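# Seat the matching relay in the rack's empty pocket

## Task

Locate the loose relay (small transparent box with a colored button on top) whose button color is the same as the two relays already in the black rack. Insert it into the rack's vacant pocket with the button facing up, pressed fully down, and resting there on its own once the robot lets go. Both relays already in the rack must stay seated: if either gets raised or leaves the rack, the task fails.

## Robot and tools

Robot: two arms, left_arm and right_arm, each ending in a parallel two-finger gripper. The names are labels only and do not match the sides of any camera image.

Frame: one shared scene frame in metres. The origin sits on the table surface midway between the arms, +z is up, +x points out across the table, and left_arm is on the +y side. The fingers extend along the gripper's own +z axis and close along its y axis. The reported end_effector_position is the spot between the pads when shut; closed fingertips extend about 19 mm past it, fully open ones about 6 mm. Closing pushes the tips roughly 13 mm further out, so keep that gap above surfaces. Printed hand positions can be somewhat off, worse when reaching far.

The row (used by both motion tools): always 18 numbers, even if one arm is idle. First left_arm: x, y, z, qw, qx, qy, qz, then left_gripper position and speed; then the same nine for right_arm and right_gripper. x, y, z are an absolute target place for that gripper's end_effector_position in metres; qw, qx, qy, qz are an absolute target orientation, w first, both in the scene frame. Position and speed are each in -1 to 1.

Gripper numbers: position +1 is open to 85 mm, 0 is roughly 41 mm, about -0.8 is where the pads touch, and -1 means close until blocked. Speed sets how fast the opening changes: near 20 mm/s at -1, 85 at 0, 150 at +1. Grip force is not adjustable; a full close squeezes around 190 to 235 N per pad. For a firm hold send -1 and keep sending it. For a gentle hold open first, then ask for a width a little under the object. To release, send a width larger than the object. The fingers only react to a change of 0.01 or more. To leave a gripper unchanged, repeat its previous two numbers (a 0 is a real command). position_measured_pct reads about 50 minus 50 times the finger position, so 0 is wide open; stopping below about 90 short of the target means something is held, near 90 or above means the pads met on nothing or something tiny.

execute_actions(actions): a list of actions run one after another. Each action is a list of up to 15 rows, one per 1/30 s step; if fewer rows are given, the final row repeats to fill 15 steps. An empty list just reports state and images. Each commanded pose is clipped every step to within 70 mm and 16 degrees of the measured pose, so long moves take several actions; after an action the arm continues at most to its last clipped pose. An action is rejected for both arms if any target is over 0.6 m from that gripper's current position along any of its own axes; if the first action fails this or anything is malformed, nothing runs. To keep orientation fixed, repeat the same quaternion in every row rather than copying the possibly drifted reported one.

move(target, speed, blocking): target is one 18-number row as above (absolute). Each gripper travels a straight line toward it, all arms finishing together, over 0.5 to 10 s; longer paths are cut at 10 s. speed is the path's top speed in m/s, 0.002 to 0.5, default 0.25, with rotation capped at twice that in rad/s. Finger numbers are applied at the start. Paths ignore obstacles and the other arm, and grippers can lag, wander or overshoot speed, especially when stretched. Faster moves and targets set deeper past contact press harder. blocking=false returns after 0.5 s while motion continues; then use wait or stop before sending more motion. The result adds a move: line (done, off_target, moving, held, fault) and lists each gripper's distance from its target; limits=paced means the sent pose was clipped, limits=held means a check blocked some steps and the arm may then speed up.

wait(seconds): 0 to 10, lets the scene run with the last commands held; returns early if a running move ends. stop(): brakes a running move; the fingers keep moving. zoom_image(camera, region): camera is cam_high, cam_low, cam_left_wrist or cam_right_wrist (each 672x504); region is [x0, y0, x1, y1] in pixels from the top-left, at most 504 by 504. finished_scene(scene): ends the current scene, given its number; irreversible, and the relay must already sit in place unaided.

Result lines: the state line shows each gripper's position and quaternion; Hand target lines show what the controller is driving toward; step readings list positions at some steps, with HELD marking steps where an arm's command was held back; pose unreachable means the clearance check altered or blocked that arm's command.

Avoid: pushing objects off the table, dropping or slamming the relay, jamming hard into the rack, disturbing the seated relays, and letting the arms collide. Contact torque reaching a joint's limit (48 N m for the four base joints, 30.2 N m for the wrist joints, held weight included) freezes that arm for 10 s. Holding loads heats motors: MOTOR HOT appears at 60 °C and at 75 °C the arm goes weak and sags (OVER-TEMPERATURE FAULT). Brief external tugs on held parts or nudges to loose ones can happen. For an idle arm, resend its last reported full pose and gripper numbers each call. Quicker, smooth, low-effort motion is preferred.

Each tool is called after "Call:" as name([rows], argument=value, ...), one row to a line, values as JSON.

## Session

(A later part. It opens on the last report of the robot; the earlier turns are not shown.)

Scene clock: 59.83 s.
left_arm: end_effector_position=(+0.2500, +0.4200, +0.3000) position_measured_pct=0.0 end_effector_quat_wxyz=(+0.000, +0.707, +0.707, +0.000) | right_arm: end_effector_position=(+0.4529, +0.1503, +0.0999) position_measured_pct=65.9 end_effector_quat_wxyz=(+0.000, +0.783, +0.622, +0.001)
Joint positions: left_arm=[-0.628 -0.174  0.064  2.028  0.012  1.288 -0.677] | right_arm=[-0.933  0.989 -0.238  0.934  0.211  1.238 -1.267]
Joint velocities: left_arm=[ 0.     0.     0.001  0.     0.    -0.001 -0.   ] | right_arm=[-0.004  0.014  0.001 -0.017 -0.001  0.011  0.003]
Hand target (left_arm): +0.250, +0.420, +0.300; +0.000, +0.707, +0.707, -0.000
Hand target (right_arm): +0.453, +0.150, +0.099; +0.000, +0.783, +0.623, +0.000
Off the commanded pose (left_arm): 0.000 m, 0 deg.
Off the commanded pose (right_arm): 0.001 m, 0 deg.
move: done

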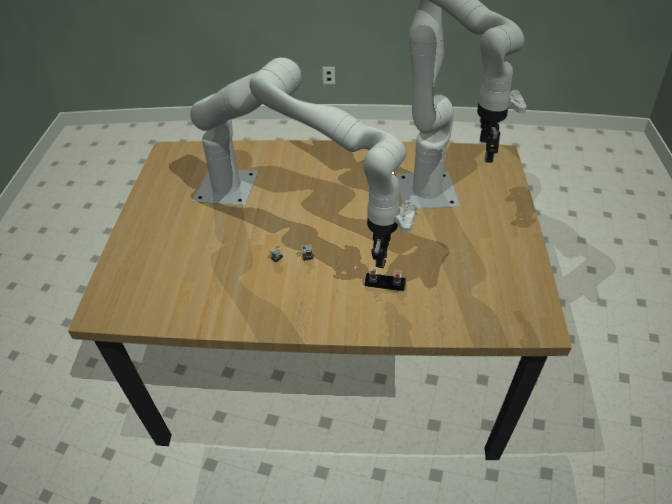

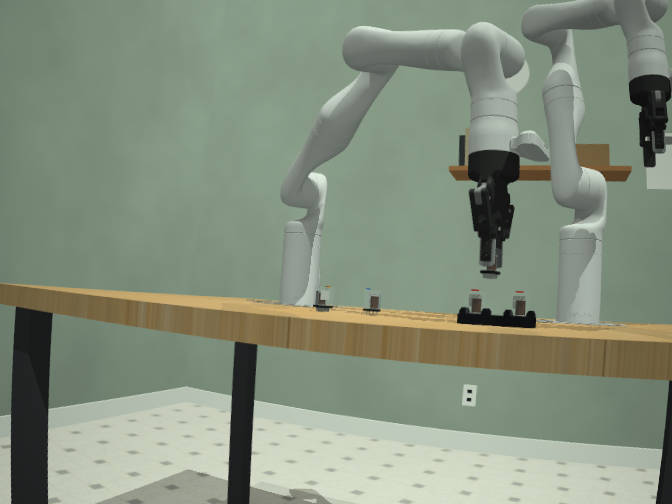

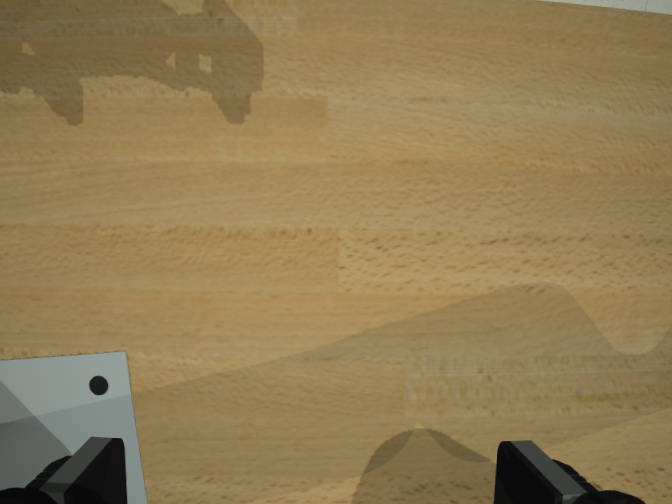

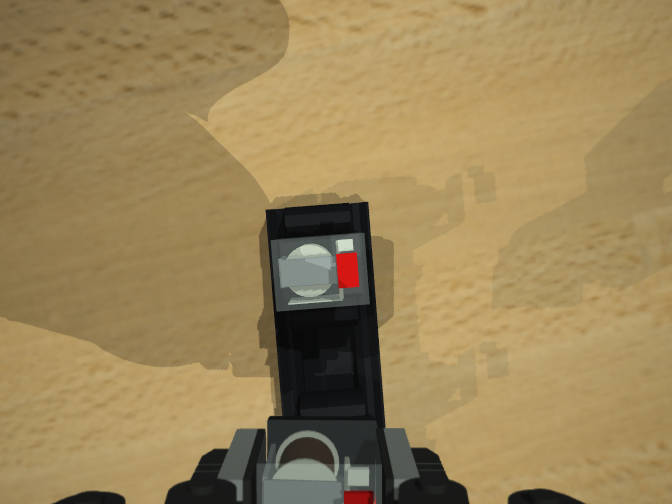

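Call:
move(target=[0.25,0.42,0.3,0,0.707,0.707,0,1,0,0.454,0.164,0.075,0,0.755,0.656,0,-1,0], speed=0.05)

Call:
zoom_image(camera="cam_low", region=[430, 230, 570, 335])

Call:
zoom_image(camera="cam_high", region=[340, 230, 440, 305])

Scene clock: 69.03 s.
left_arm: end_effector_position=(+0.2500, +0.4200, +0.3000) position_measured_pct=0.0 end_effector_quat_wxyz=(+0.000, +0.707, +0.707, +0.000) | right_arm: end_effector_position=(+0.4540, +0.1639, +0.0752) position_measured_pct=65.9 end_effector_quat_wxyz=(+0.000, +0.755, +0.656, +0.000)
Joint positions: left_arm=[-0.628 -0.174  0.064  2.028  0.012  1.288 -0.677] | right_arm=[-0.943  1.048 -0.251  0.888  0.231  1.228 -1.195]
Joint velocities: left_arm=[-0.001 -0.    -0.001  0.     0.002  0.001 -0.   ] | right_arm=[-0.001  0.005 -0.003 -0.004  0.     0.     0.005]
Hand target (left_arm): +0.250, +0.420, +0.300; +0.000, +0.707, +0.707, -0.000
Hand target (right_arm): +0.454, +0.164, +0.075; +0.000, +0.755, +0.656, +0.000
Off the commanded pose (left_arm): 0.000 m, 0 deg.
Off the commanded pose (right_arm): 0.000 m, 0 deg.
move: done

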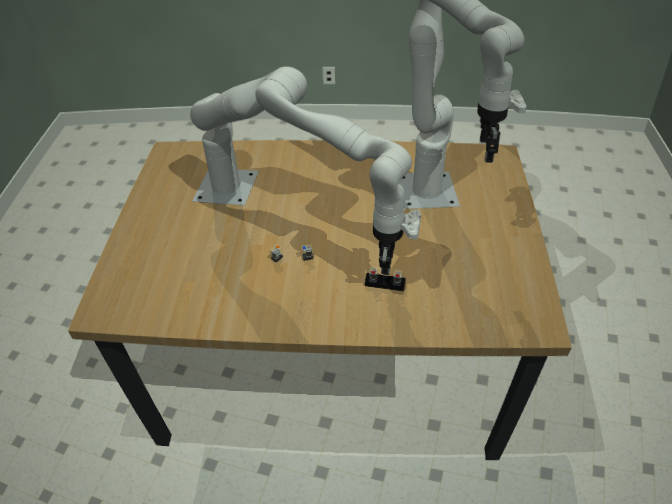

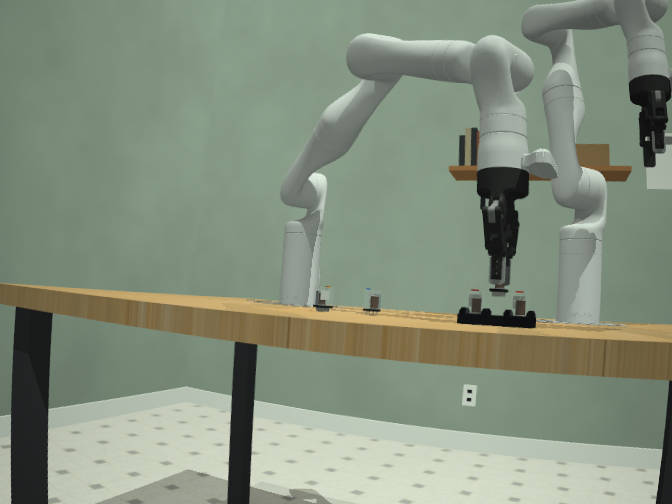

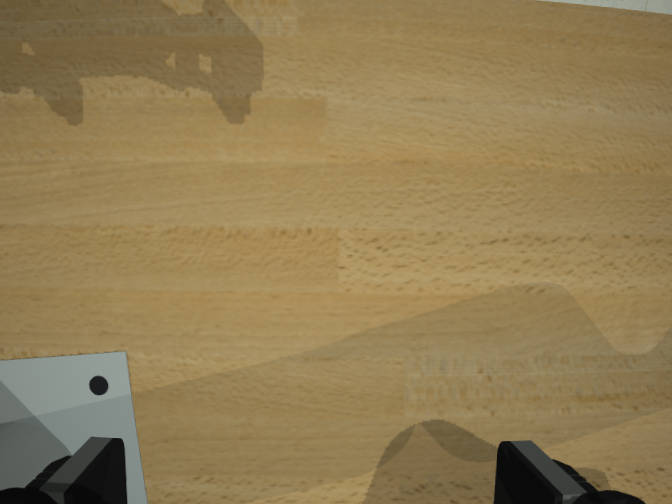

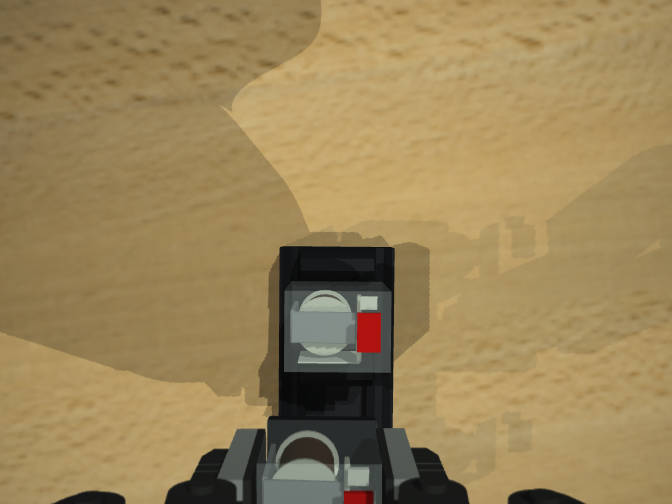

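Region (430, 230, 570, 335) of cam_low's 672x504 image, scaled by 3.600, with more detail than that image has; it fills the top 378 rows of this view, and the rest is white.

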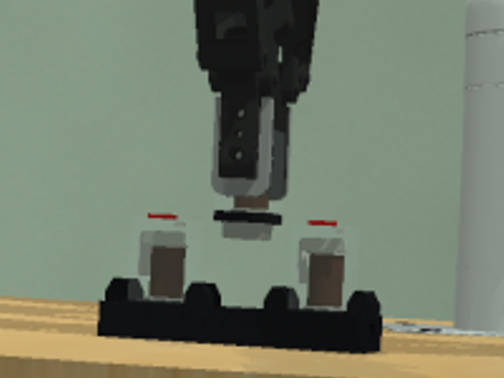

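Region (340, 230, 440, 305) of cam_high's 672x504 image, scaled by 5.040, with more detail than that image has; it fills the top 378 rows of this view, and the rest is white.

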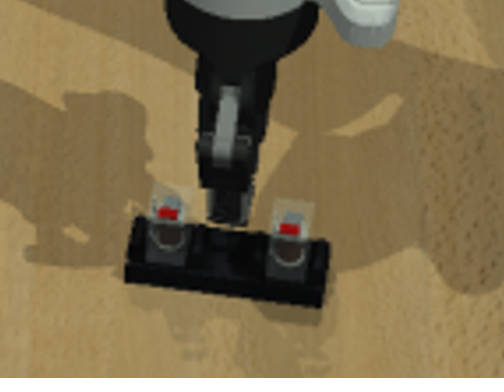

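Call:
move(target=[0.25,0.42,0.3,0,0.707,0.707,0,1,0,0.457,0.164,0.052,0,0.755,0.656,0,-1,0], speed=0.02)

Call:
zoom_image(camera="cam_low", region=[430, 230, 570, 335])

Scene clock: 74.70 s.
left_arm: end_effector_position=(+0.2500, +0.4200, +0.3000) position_measured_pct=0.0 end_effector_quat_wxyz=(+0.000, +0.707, +0.707, +0.000) | right_arm: end_effector_position=(+0.4570, +0.1639, +0.0521) position_measured_pct=65.9 end_effector_quat_wxyz=(+0.000, +0.755, +0.656, +0.000)
Joint positions: left_arm=[-0.628 -0.174  0.064  2.028  0.012  1.288 -0.677] | right_arm=[-0.94   1.08  -0.248  0.896  0.236  1.189 -1.194]
Joint velocities: left_arm=[-0.001  0.     0.002  0.     0.001  0.     0.   ] | right_arm=[ 0.     0.002  0.002 -0.     0.    -0.002 -0.002]
Hand target (left_arm): +0.250, +0.420, +0.300; +0.000, +0.707, +0.707, -0.000
Hand target (right_arm): +0.457, +0.164, +0.052; +0.000, +0.755, +0.656, +0.000
Off the commanded pose (left_arm): 0.000 m, 0 deg.
Off the commanded pose (right_arm): 0.000 m, 0 deg.
move: done

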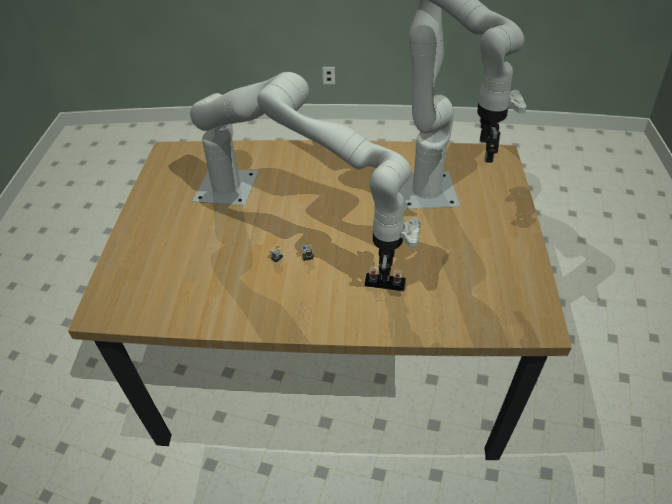

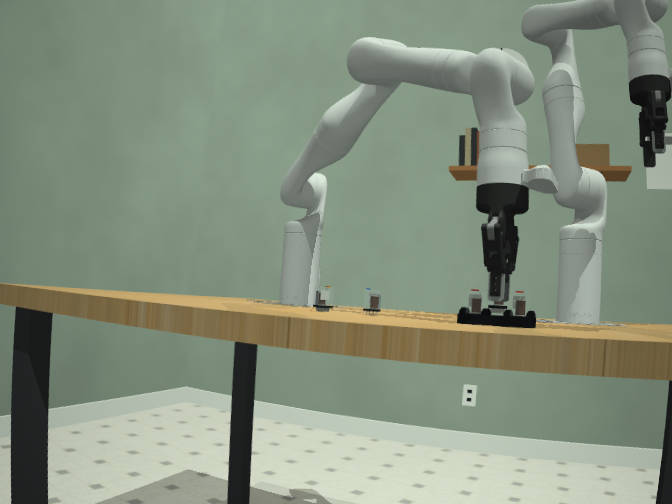

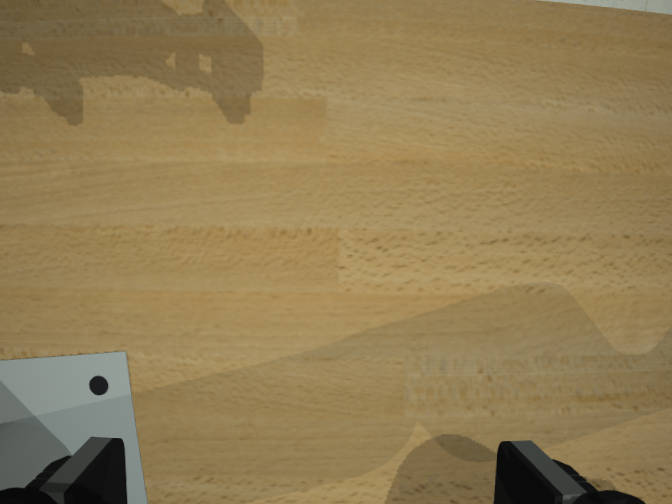

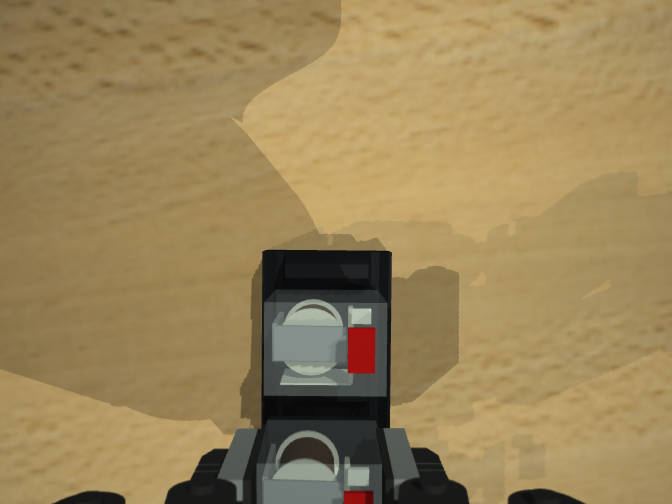

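Region (430, 230, 570, 335) of cam_low's 672x504 image, scaled by 3.600, with more detail than that image has; it fills the top 378 rows of this view, and the rest is white.

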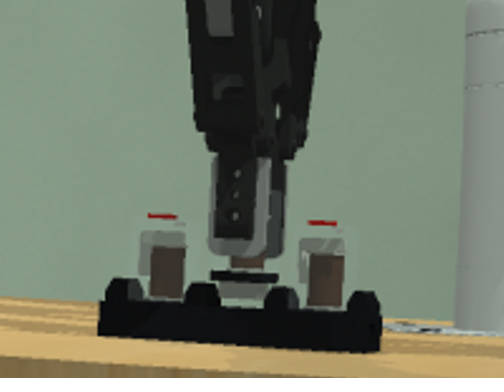

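Call:
move(target=[0.25,0.42,0.3,0,0.707,0.707,0,1,0,0.457,0.164,0.039,0,0.755,0.656,0,-1,0], speed=0.01)

Call:
zoom_image(camera="cam_low", region=[430, 230, 570, 335])

Scene clock: 80.47 s.
left_arm: end_effector_position=(+0.2500, +0.4200, +0.3000) position_measured_pct=0.0 end_effector_quat_wxyz=(+0.000, +0.707, +0.707, +0.000) | right_arm: end_effector_position=(+0.4570, +0.1640, +0.0392) position_measured_pct=65.9 end_effector_quat_wxyz=(+0.000, +0.755, +0.656, +0.000)
Joint positions: left_arm=[-0.628 -0.174  0.064  2.028  0.012  1.288 -0.677] | right_arm=[-0.94   1.095 -0.247  0.904  0.239  1.165 -1.196]
Joint velocities: left_arm=[ 0.001 -0.    -0.     0.    -0.    -0.    -0.   ] | right_arm=[ 0.    -0.002 -0.001  0.     0.001 -0.001 -0.001]
Hand target (left_arm): +0.250, +0.420, +0.300; +0.000, +0.707, +0.707, -0.000
Hand target (right_arm): +0.457, +0.164, +0.039; +0.000, +0.755, +0.656, +0.000
Off the commanded pose (left_arm): 0.000 m, 0 deg.
Off the commanded pose (right_arm): 0.000 m, 0 deg.
move: done

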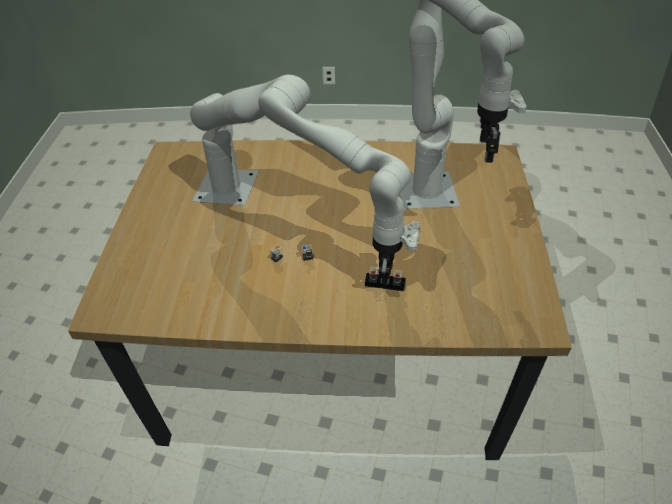

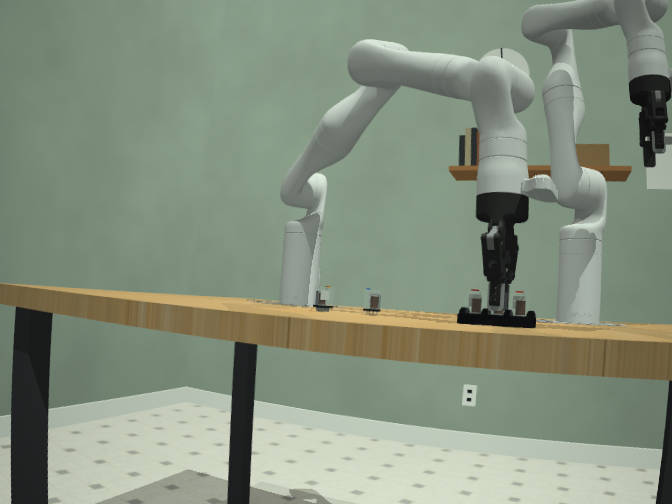

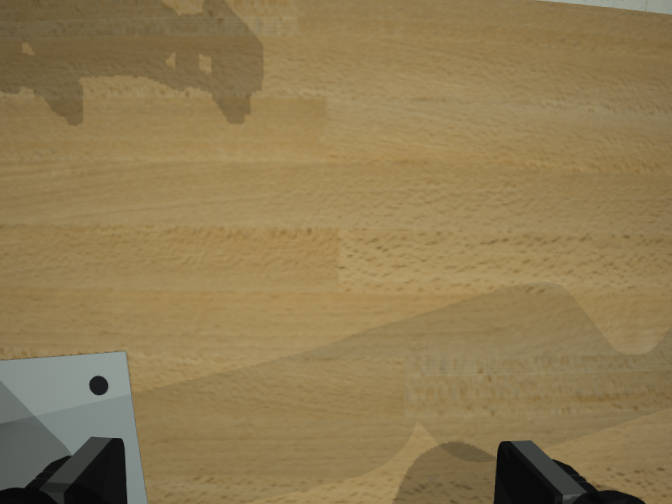

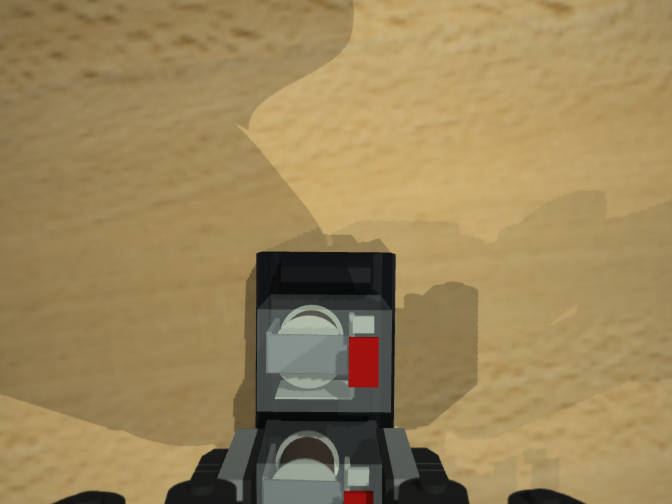

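Region (430, 230, 570, 335) of cam_low's 672x504 image, scaled by 3.600, with more detail than that image has; it fills the top 378 rows of this view, and the rest is white.

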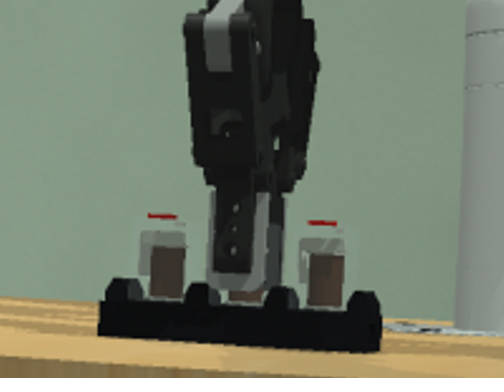

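Call:
move(target=[0.25,0.42,0.3,0,0.707,0.707,0,1,0,0.457,0.164,0.033,0,0.755,0.656,0,-1,0], speed=0.01)

Call:
move(target=[0.25,0.42,0.3,0,0.707,0.707,0,1,0,0.457,0.164,0.036,0,0.755,0.656,0,0.2,0])

Call:
move(target=[0.25,0.42,0.3,0,0.707,0.707,0,1,0,0.457,0.164,0.13,0,0.755,0.656,0,0.2,0], speed=0.15)

Call:
zoom_image(camera="cam_low", region=[430, 230, 570, 335])

Scene clock: 85.13 s.
left_arm: end_effector_position=(+0.2500, +0.4200, +0.3000) position_measured_pct=0.0 end_effector_quat_wxyz=(+0.000, +0.707, +0.707, +0.000) | right_arm: end_effector_position=(+0.4583, +0.1657, +0.0386) position_measured_pct=65.9 end_effector_quat_wxyz=(-0.001, +0.755, +0.656, +0.004)
Joint positions: left_arm=[-0.628 -0.174  0.064  2.028  0.012  1.288 -0.677] | right_arm=[-0.94   1.096 -0.247  0.906  0.24   1.156 -1.197]
Joint velocities: left_arm=[ 0.002 -0.     0.002  0.    -0.002 -0.001 -0.   ] | right_arm=[ 0.    -0.002  0.     0.001 -0.001 -0.002 -0.   ]
Hand target (left_arm): +0.250, +0.420, +0.300; +0.000, +0.707, +0.707, -0.000
Hand target (right_arm): +0.457, +0.164, +0.033; +0.000, +0.755, +0.656, -0.000
Off the commanded pose (left_arm): 0.000 m, 0 deg.
Off the commanded pose (right_arm): 0.006 m, 0 deg.
move: off_target (right_arm)

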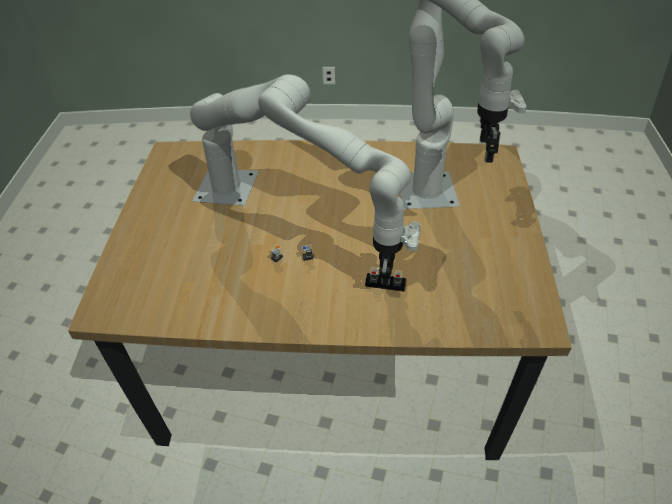

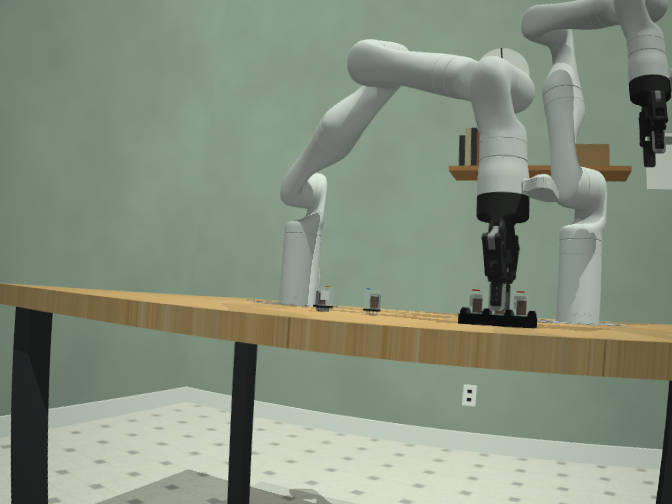

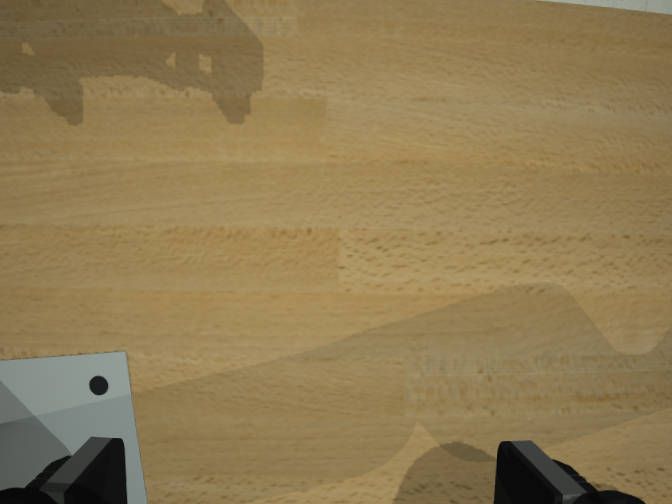

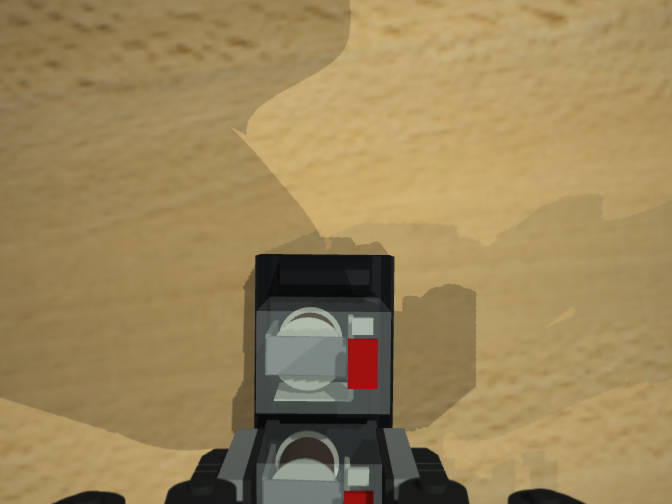

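Scene clock: 85.83 s.
left_arm: end_effector_position=(+0.2500, +0.4200, +0.3000) position_measured_pct=0.0 end_effector_quat_wxyz=(+0.000, +0.707, +0.707, +0.000) | right_arm: end_effector_position=(+0.4570, +0.1640, +0.0360) position_measured_pct=40.1 end_effector_quat_wxyz=(-0.000, +0.755, +0.656, +0.000)
Joint positions: left_arm=[-0.628 -0.174  0.064  2.028  0.012  1.288 -0.677] | right_arm=[-0.94   1.099 -0.246  0.906  0.239  1.159 -1.197]
Joint velocities: left_arm=[-0.    -0.    -0.002 -0.    -0.001  0.     0.   ] | right_arm=[ 0.     0.001 -0.     0.001 -0.     0.     0.   ]
Hand target (left_arm): +0.250, +0.420, +0.300; +0.000, +0.707, +0.707, -0.000
Hand target (right_arm): +0.457, +0.164, +0.036; -0.000, +0.755, +0.656, +0.000
Off the commanded pose (left_arm): 0.000 m, 0 deg.
Off the commanded pose (right_arm): 0.000 m, 0 deg.
move: done

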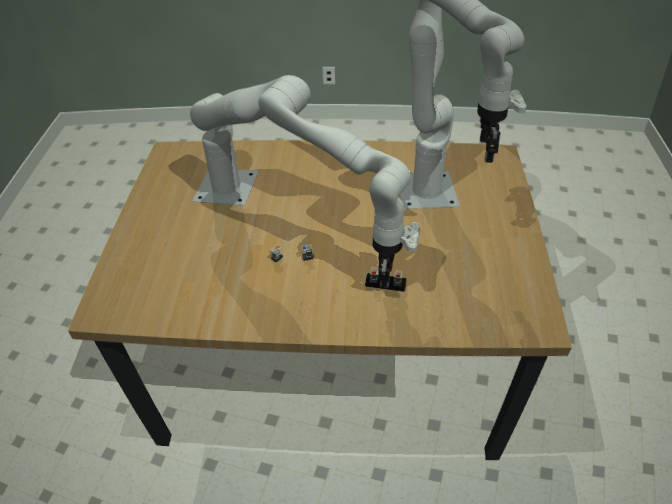

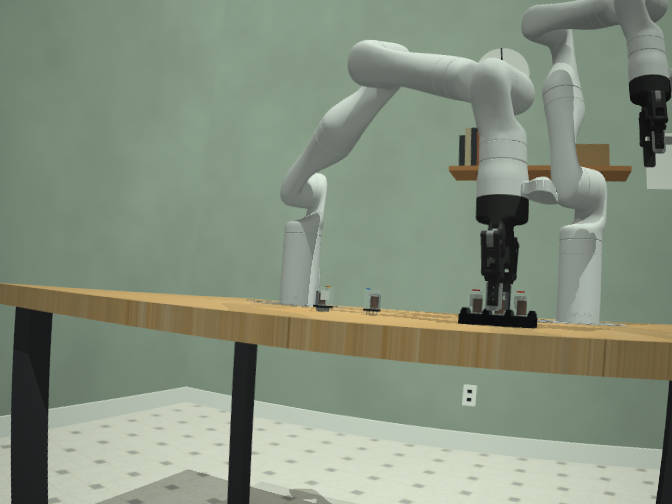

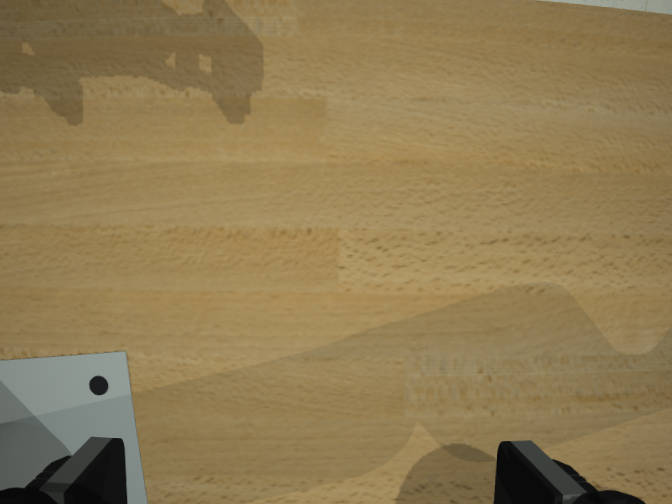

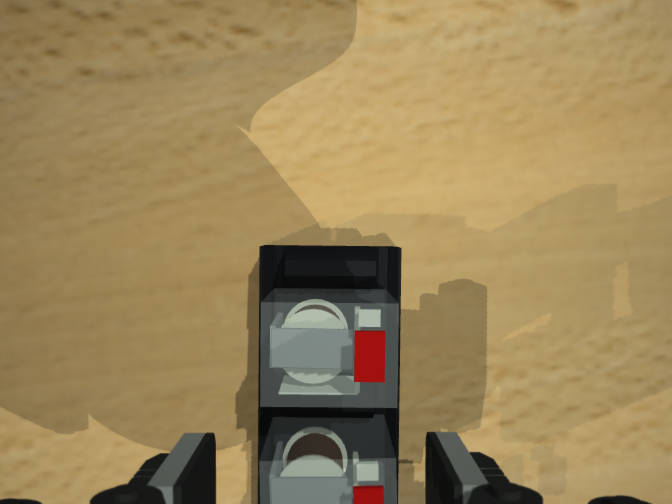

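Scene clock: 86.90 s.
left_arm: end_effector_position=(+0.2500, +0.4200, +0.3000) position_measured_pct=0.0 end_effector_quat_wxyz=(+0.000, +0.707, +0.707, +0.000) | right_arm: end_effector_position=(+0.4571, +0.1643, +0.1299) position_measured_pct=40.1 end_effector_quat_wxyz=(-0.000, +0.755, +0.656, +0.000)
Joint positions: left_arm=[-0.628 -0.174  0.064  2.028  0.012  1.288 -0.677] | right_arm=[-0.946  1.004 -0.254  0.802  0.219  1.356 -1.177]
Joint velocities: left_arm=[-0.001 -0.     0.002  0.    -0.    -0.001 -0.   ] | right_arm=[-0.001 -0.001  0.001 -0.003 -0.     0.004  0.   ]
Hand target (left_arm): +0.250, +0.420, +0.300; +0.000, +0.707, +0.707, -0.000
Hand target (right_arm): +0.457, +0.164, +0.130; -0.000, +0.755, +0.656, +0.000
Off the commanded pose (left_arm): 0.000 m, 0 deg.
Off the commanded pose (right_arm): 0.000 m, 0 deg.
move: done

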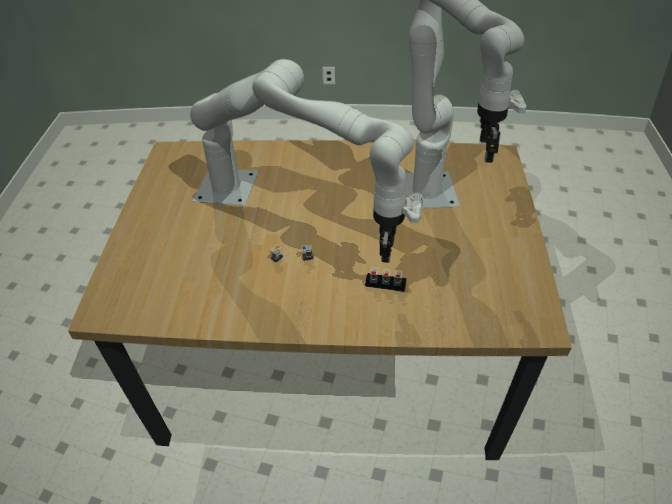

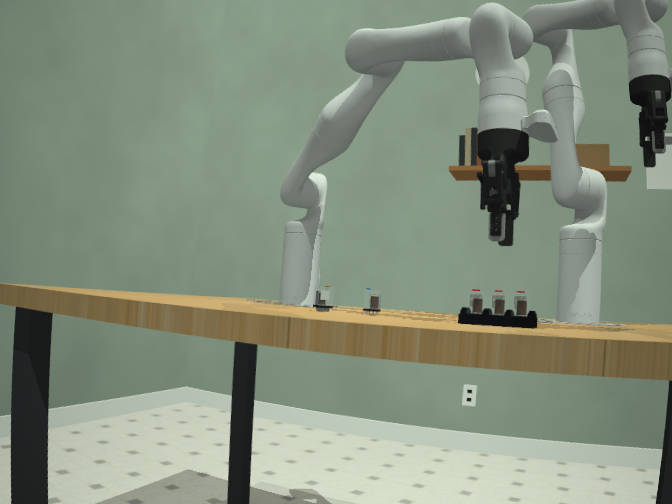

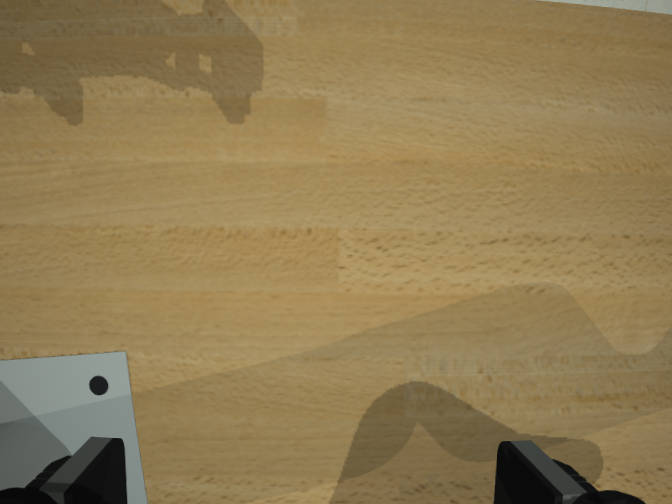

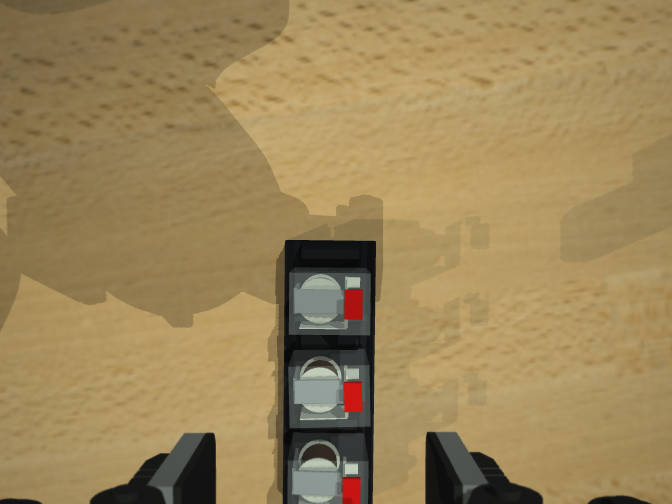

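Region (430, 230, 570, 335) of cam_low's 672x504 image, scaled by 3.600, with more detail than that image has; it fills the top 378 rows of this view, and the rest is white.

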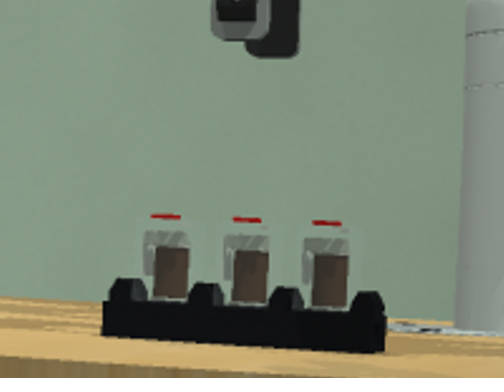

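Seated level.

Call:
finished_scene(scene=1)

The scene is finished: the task was done.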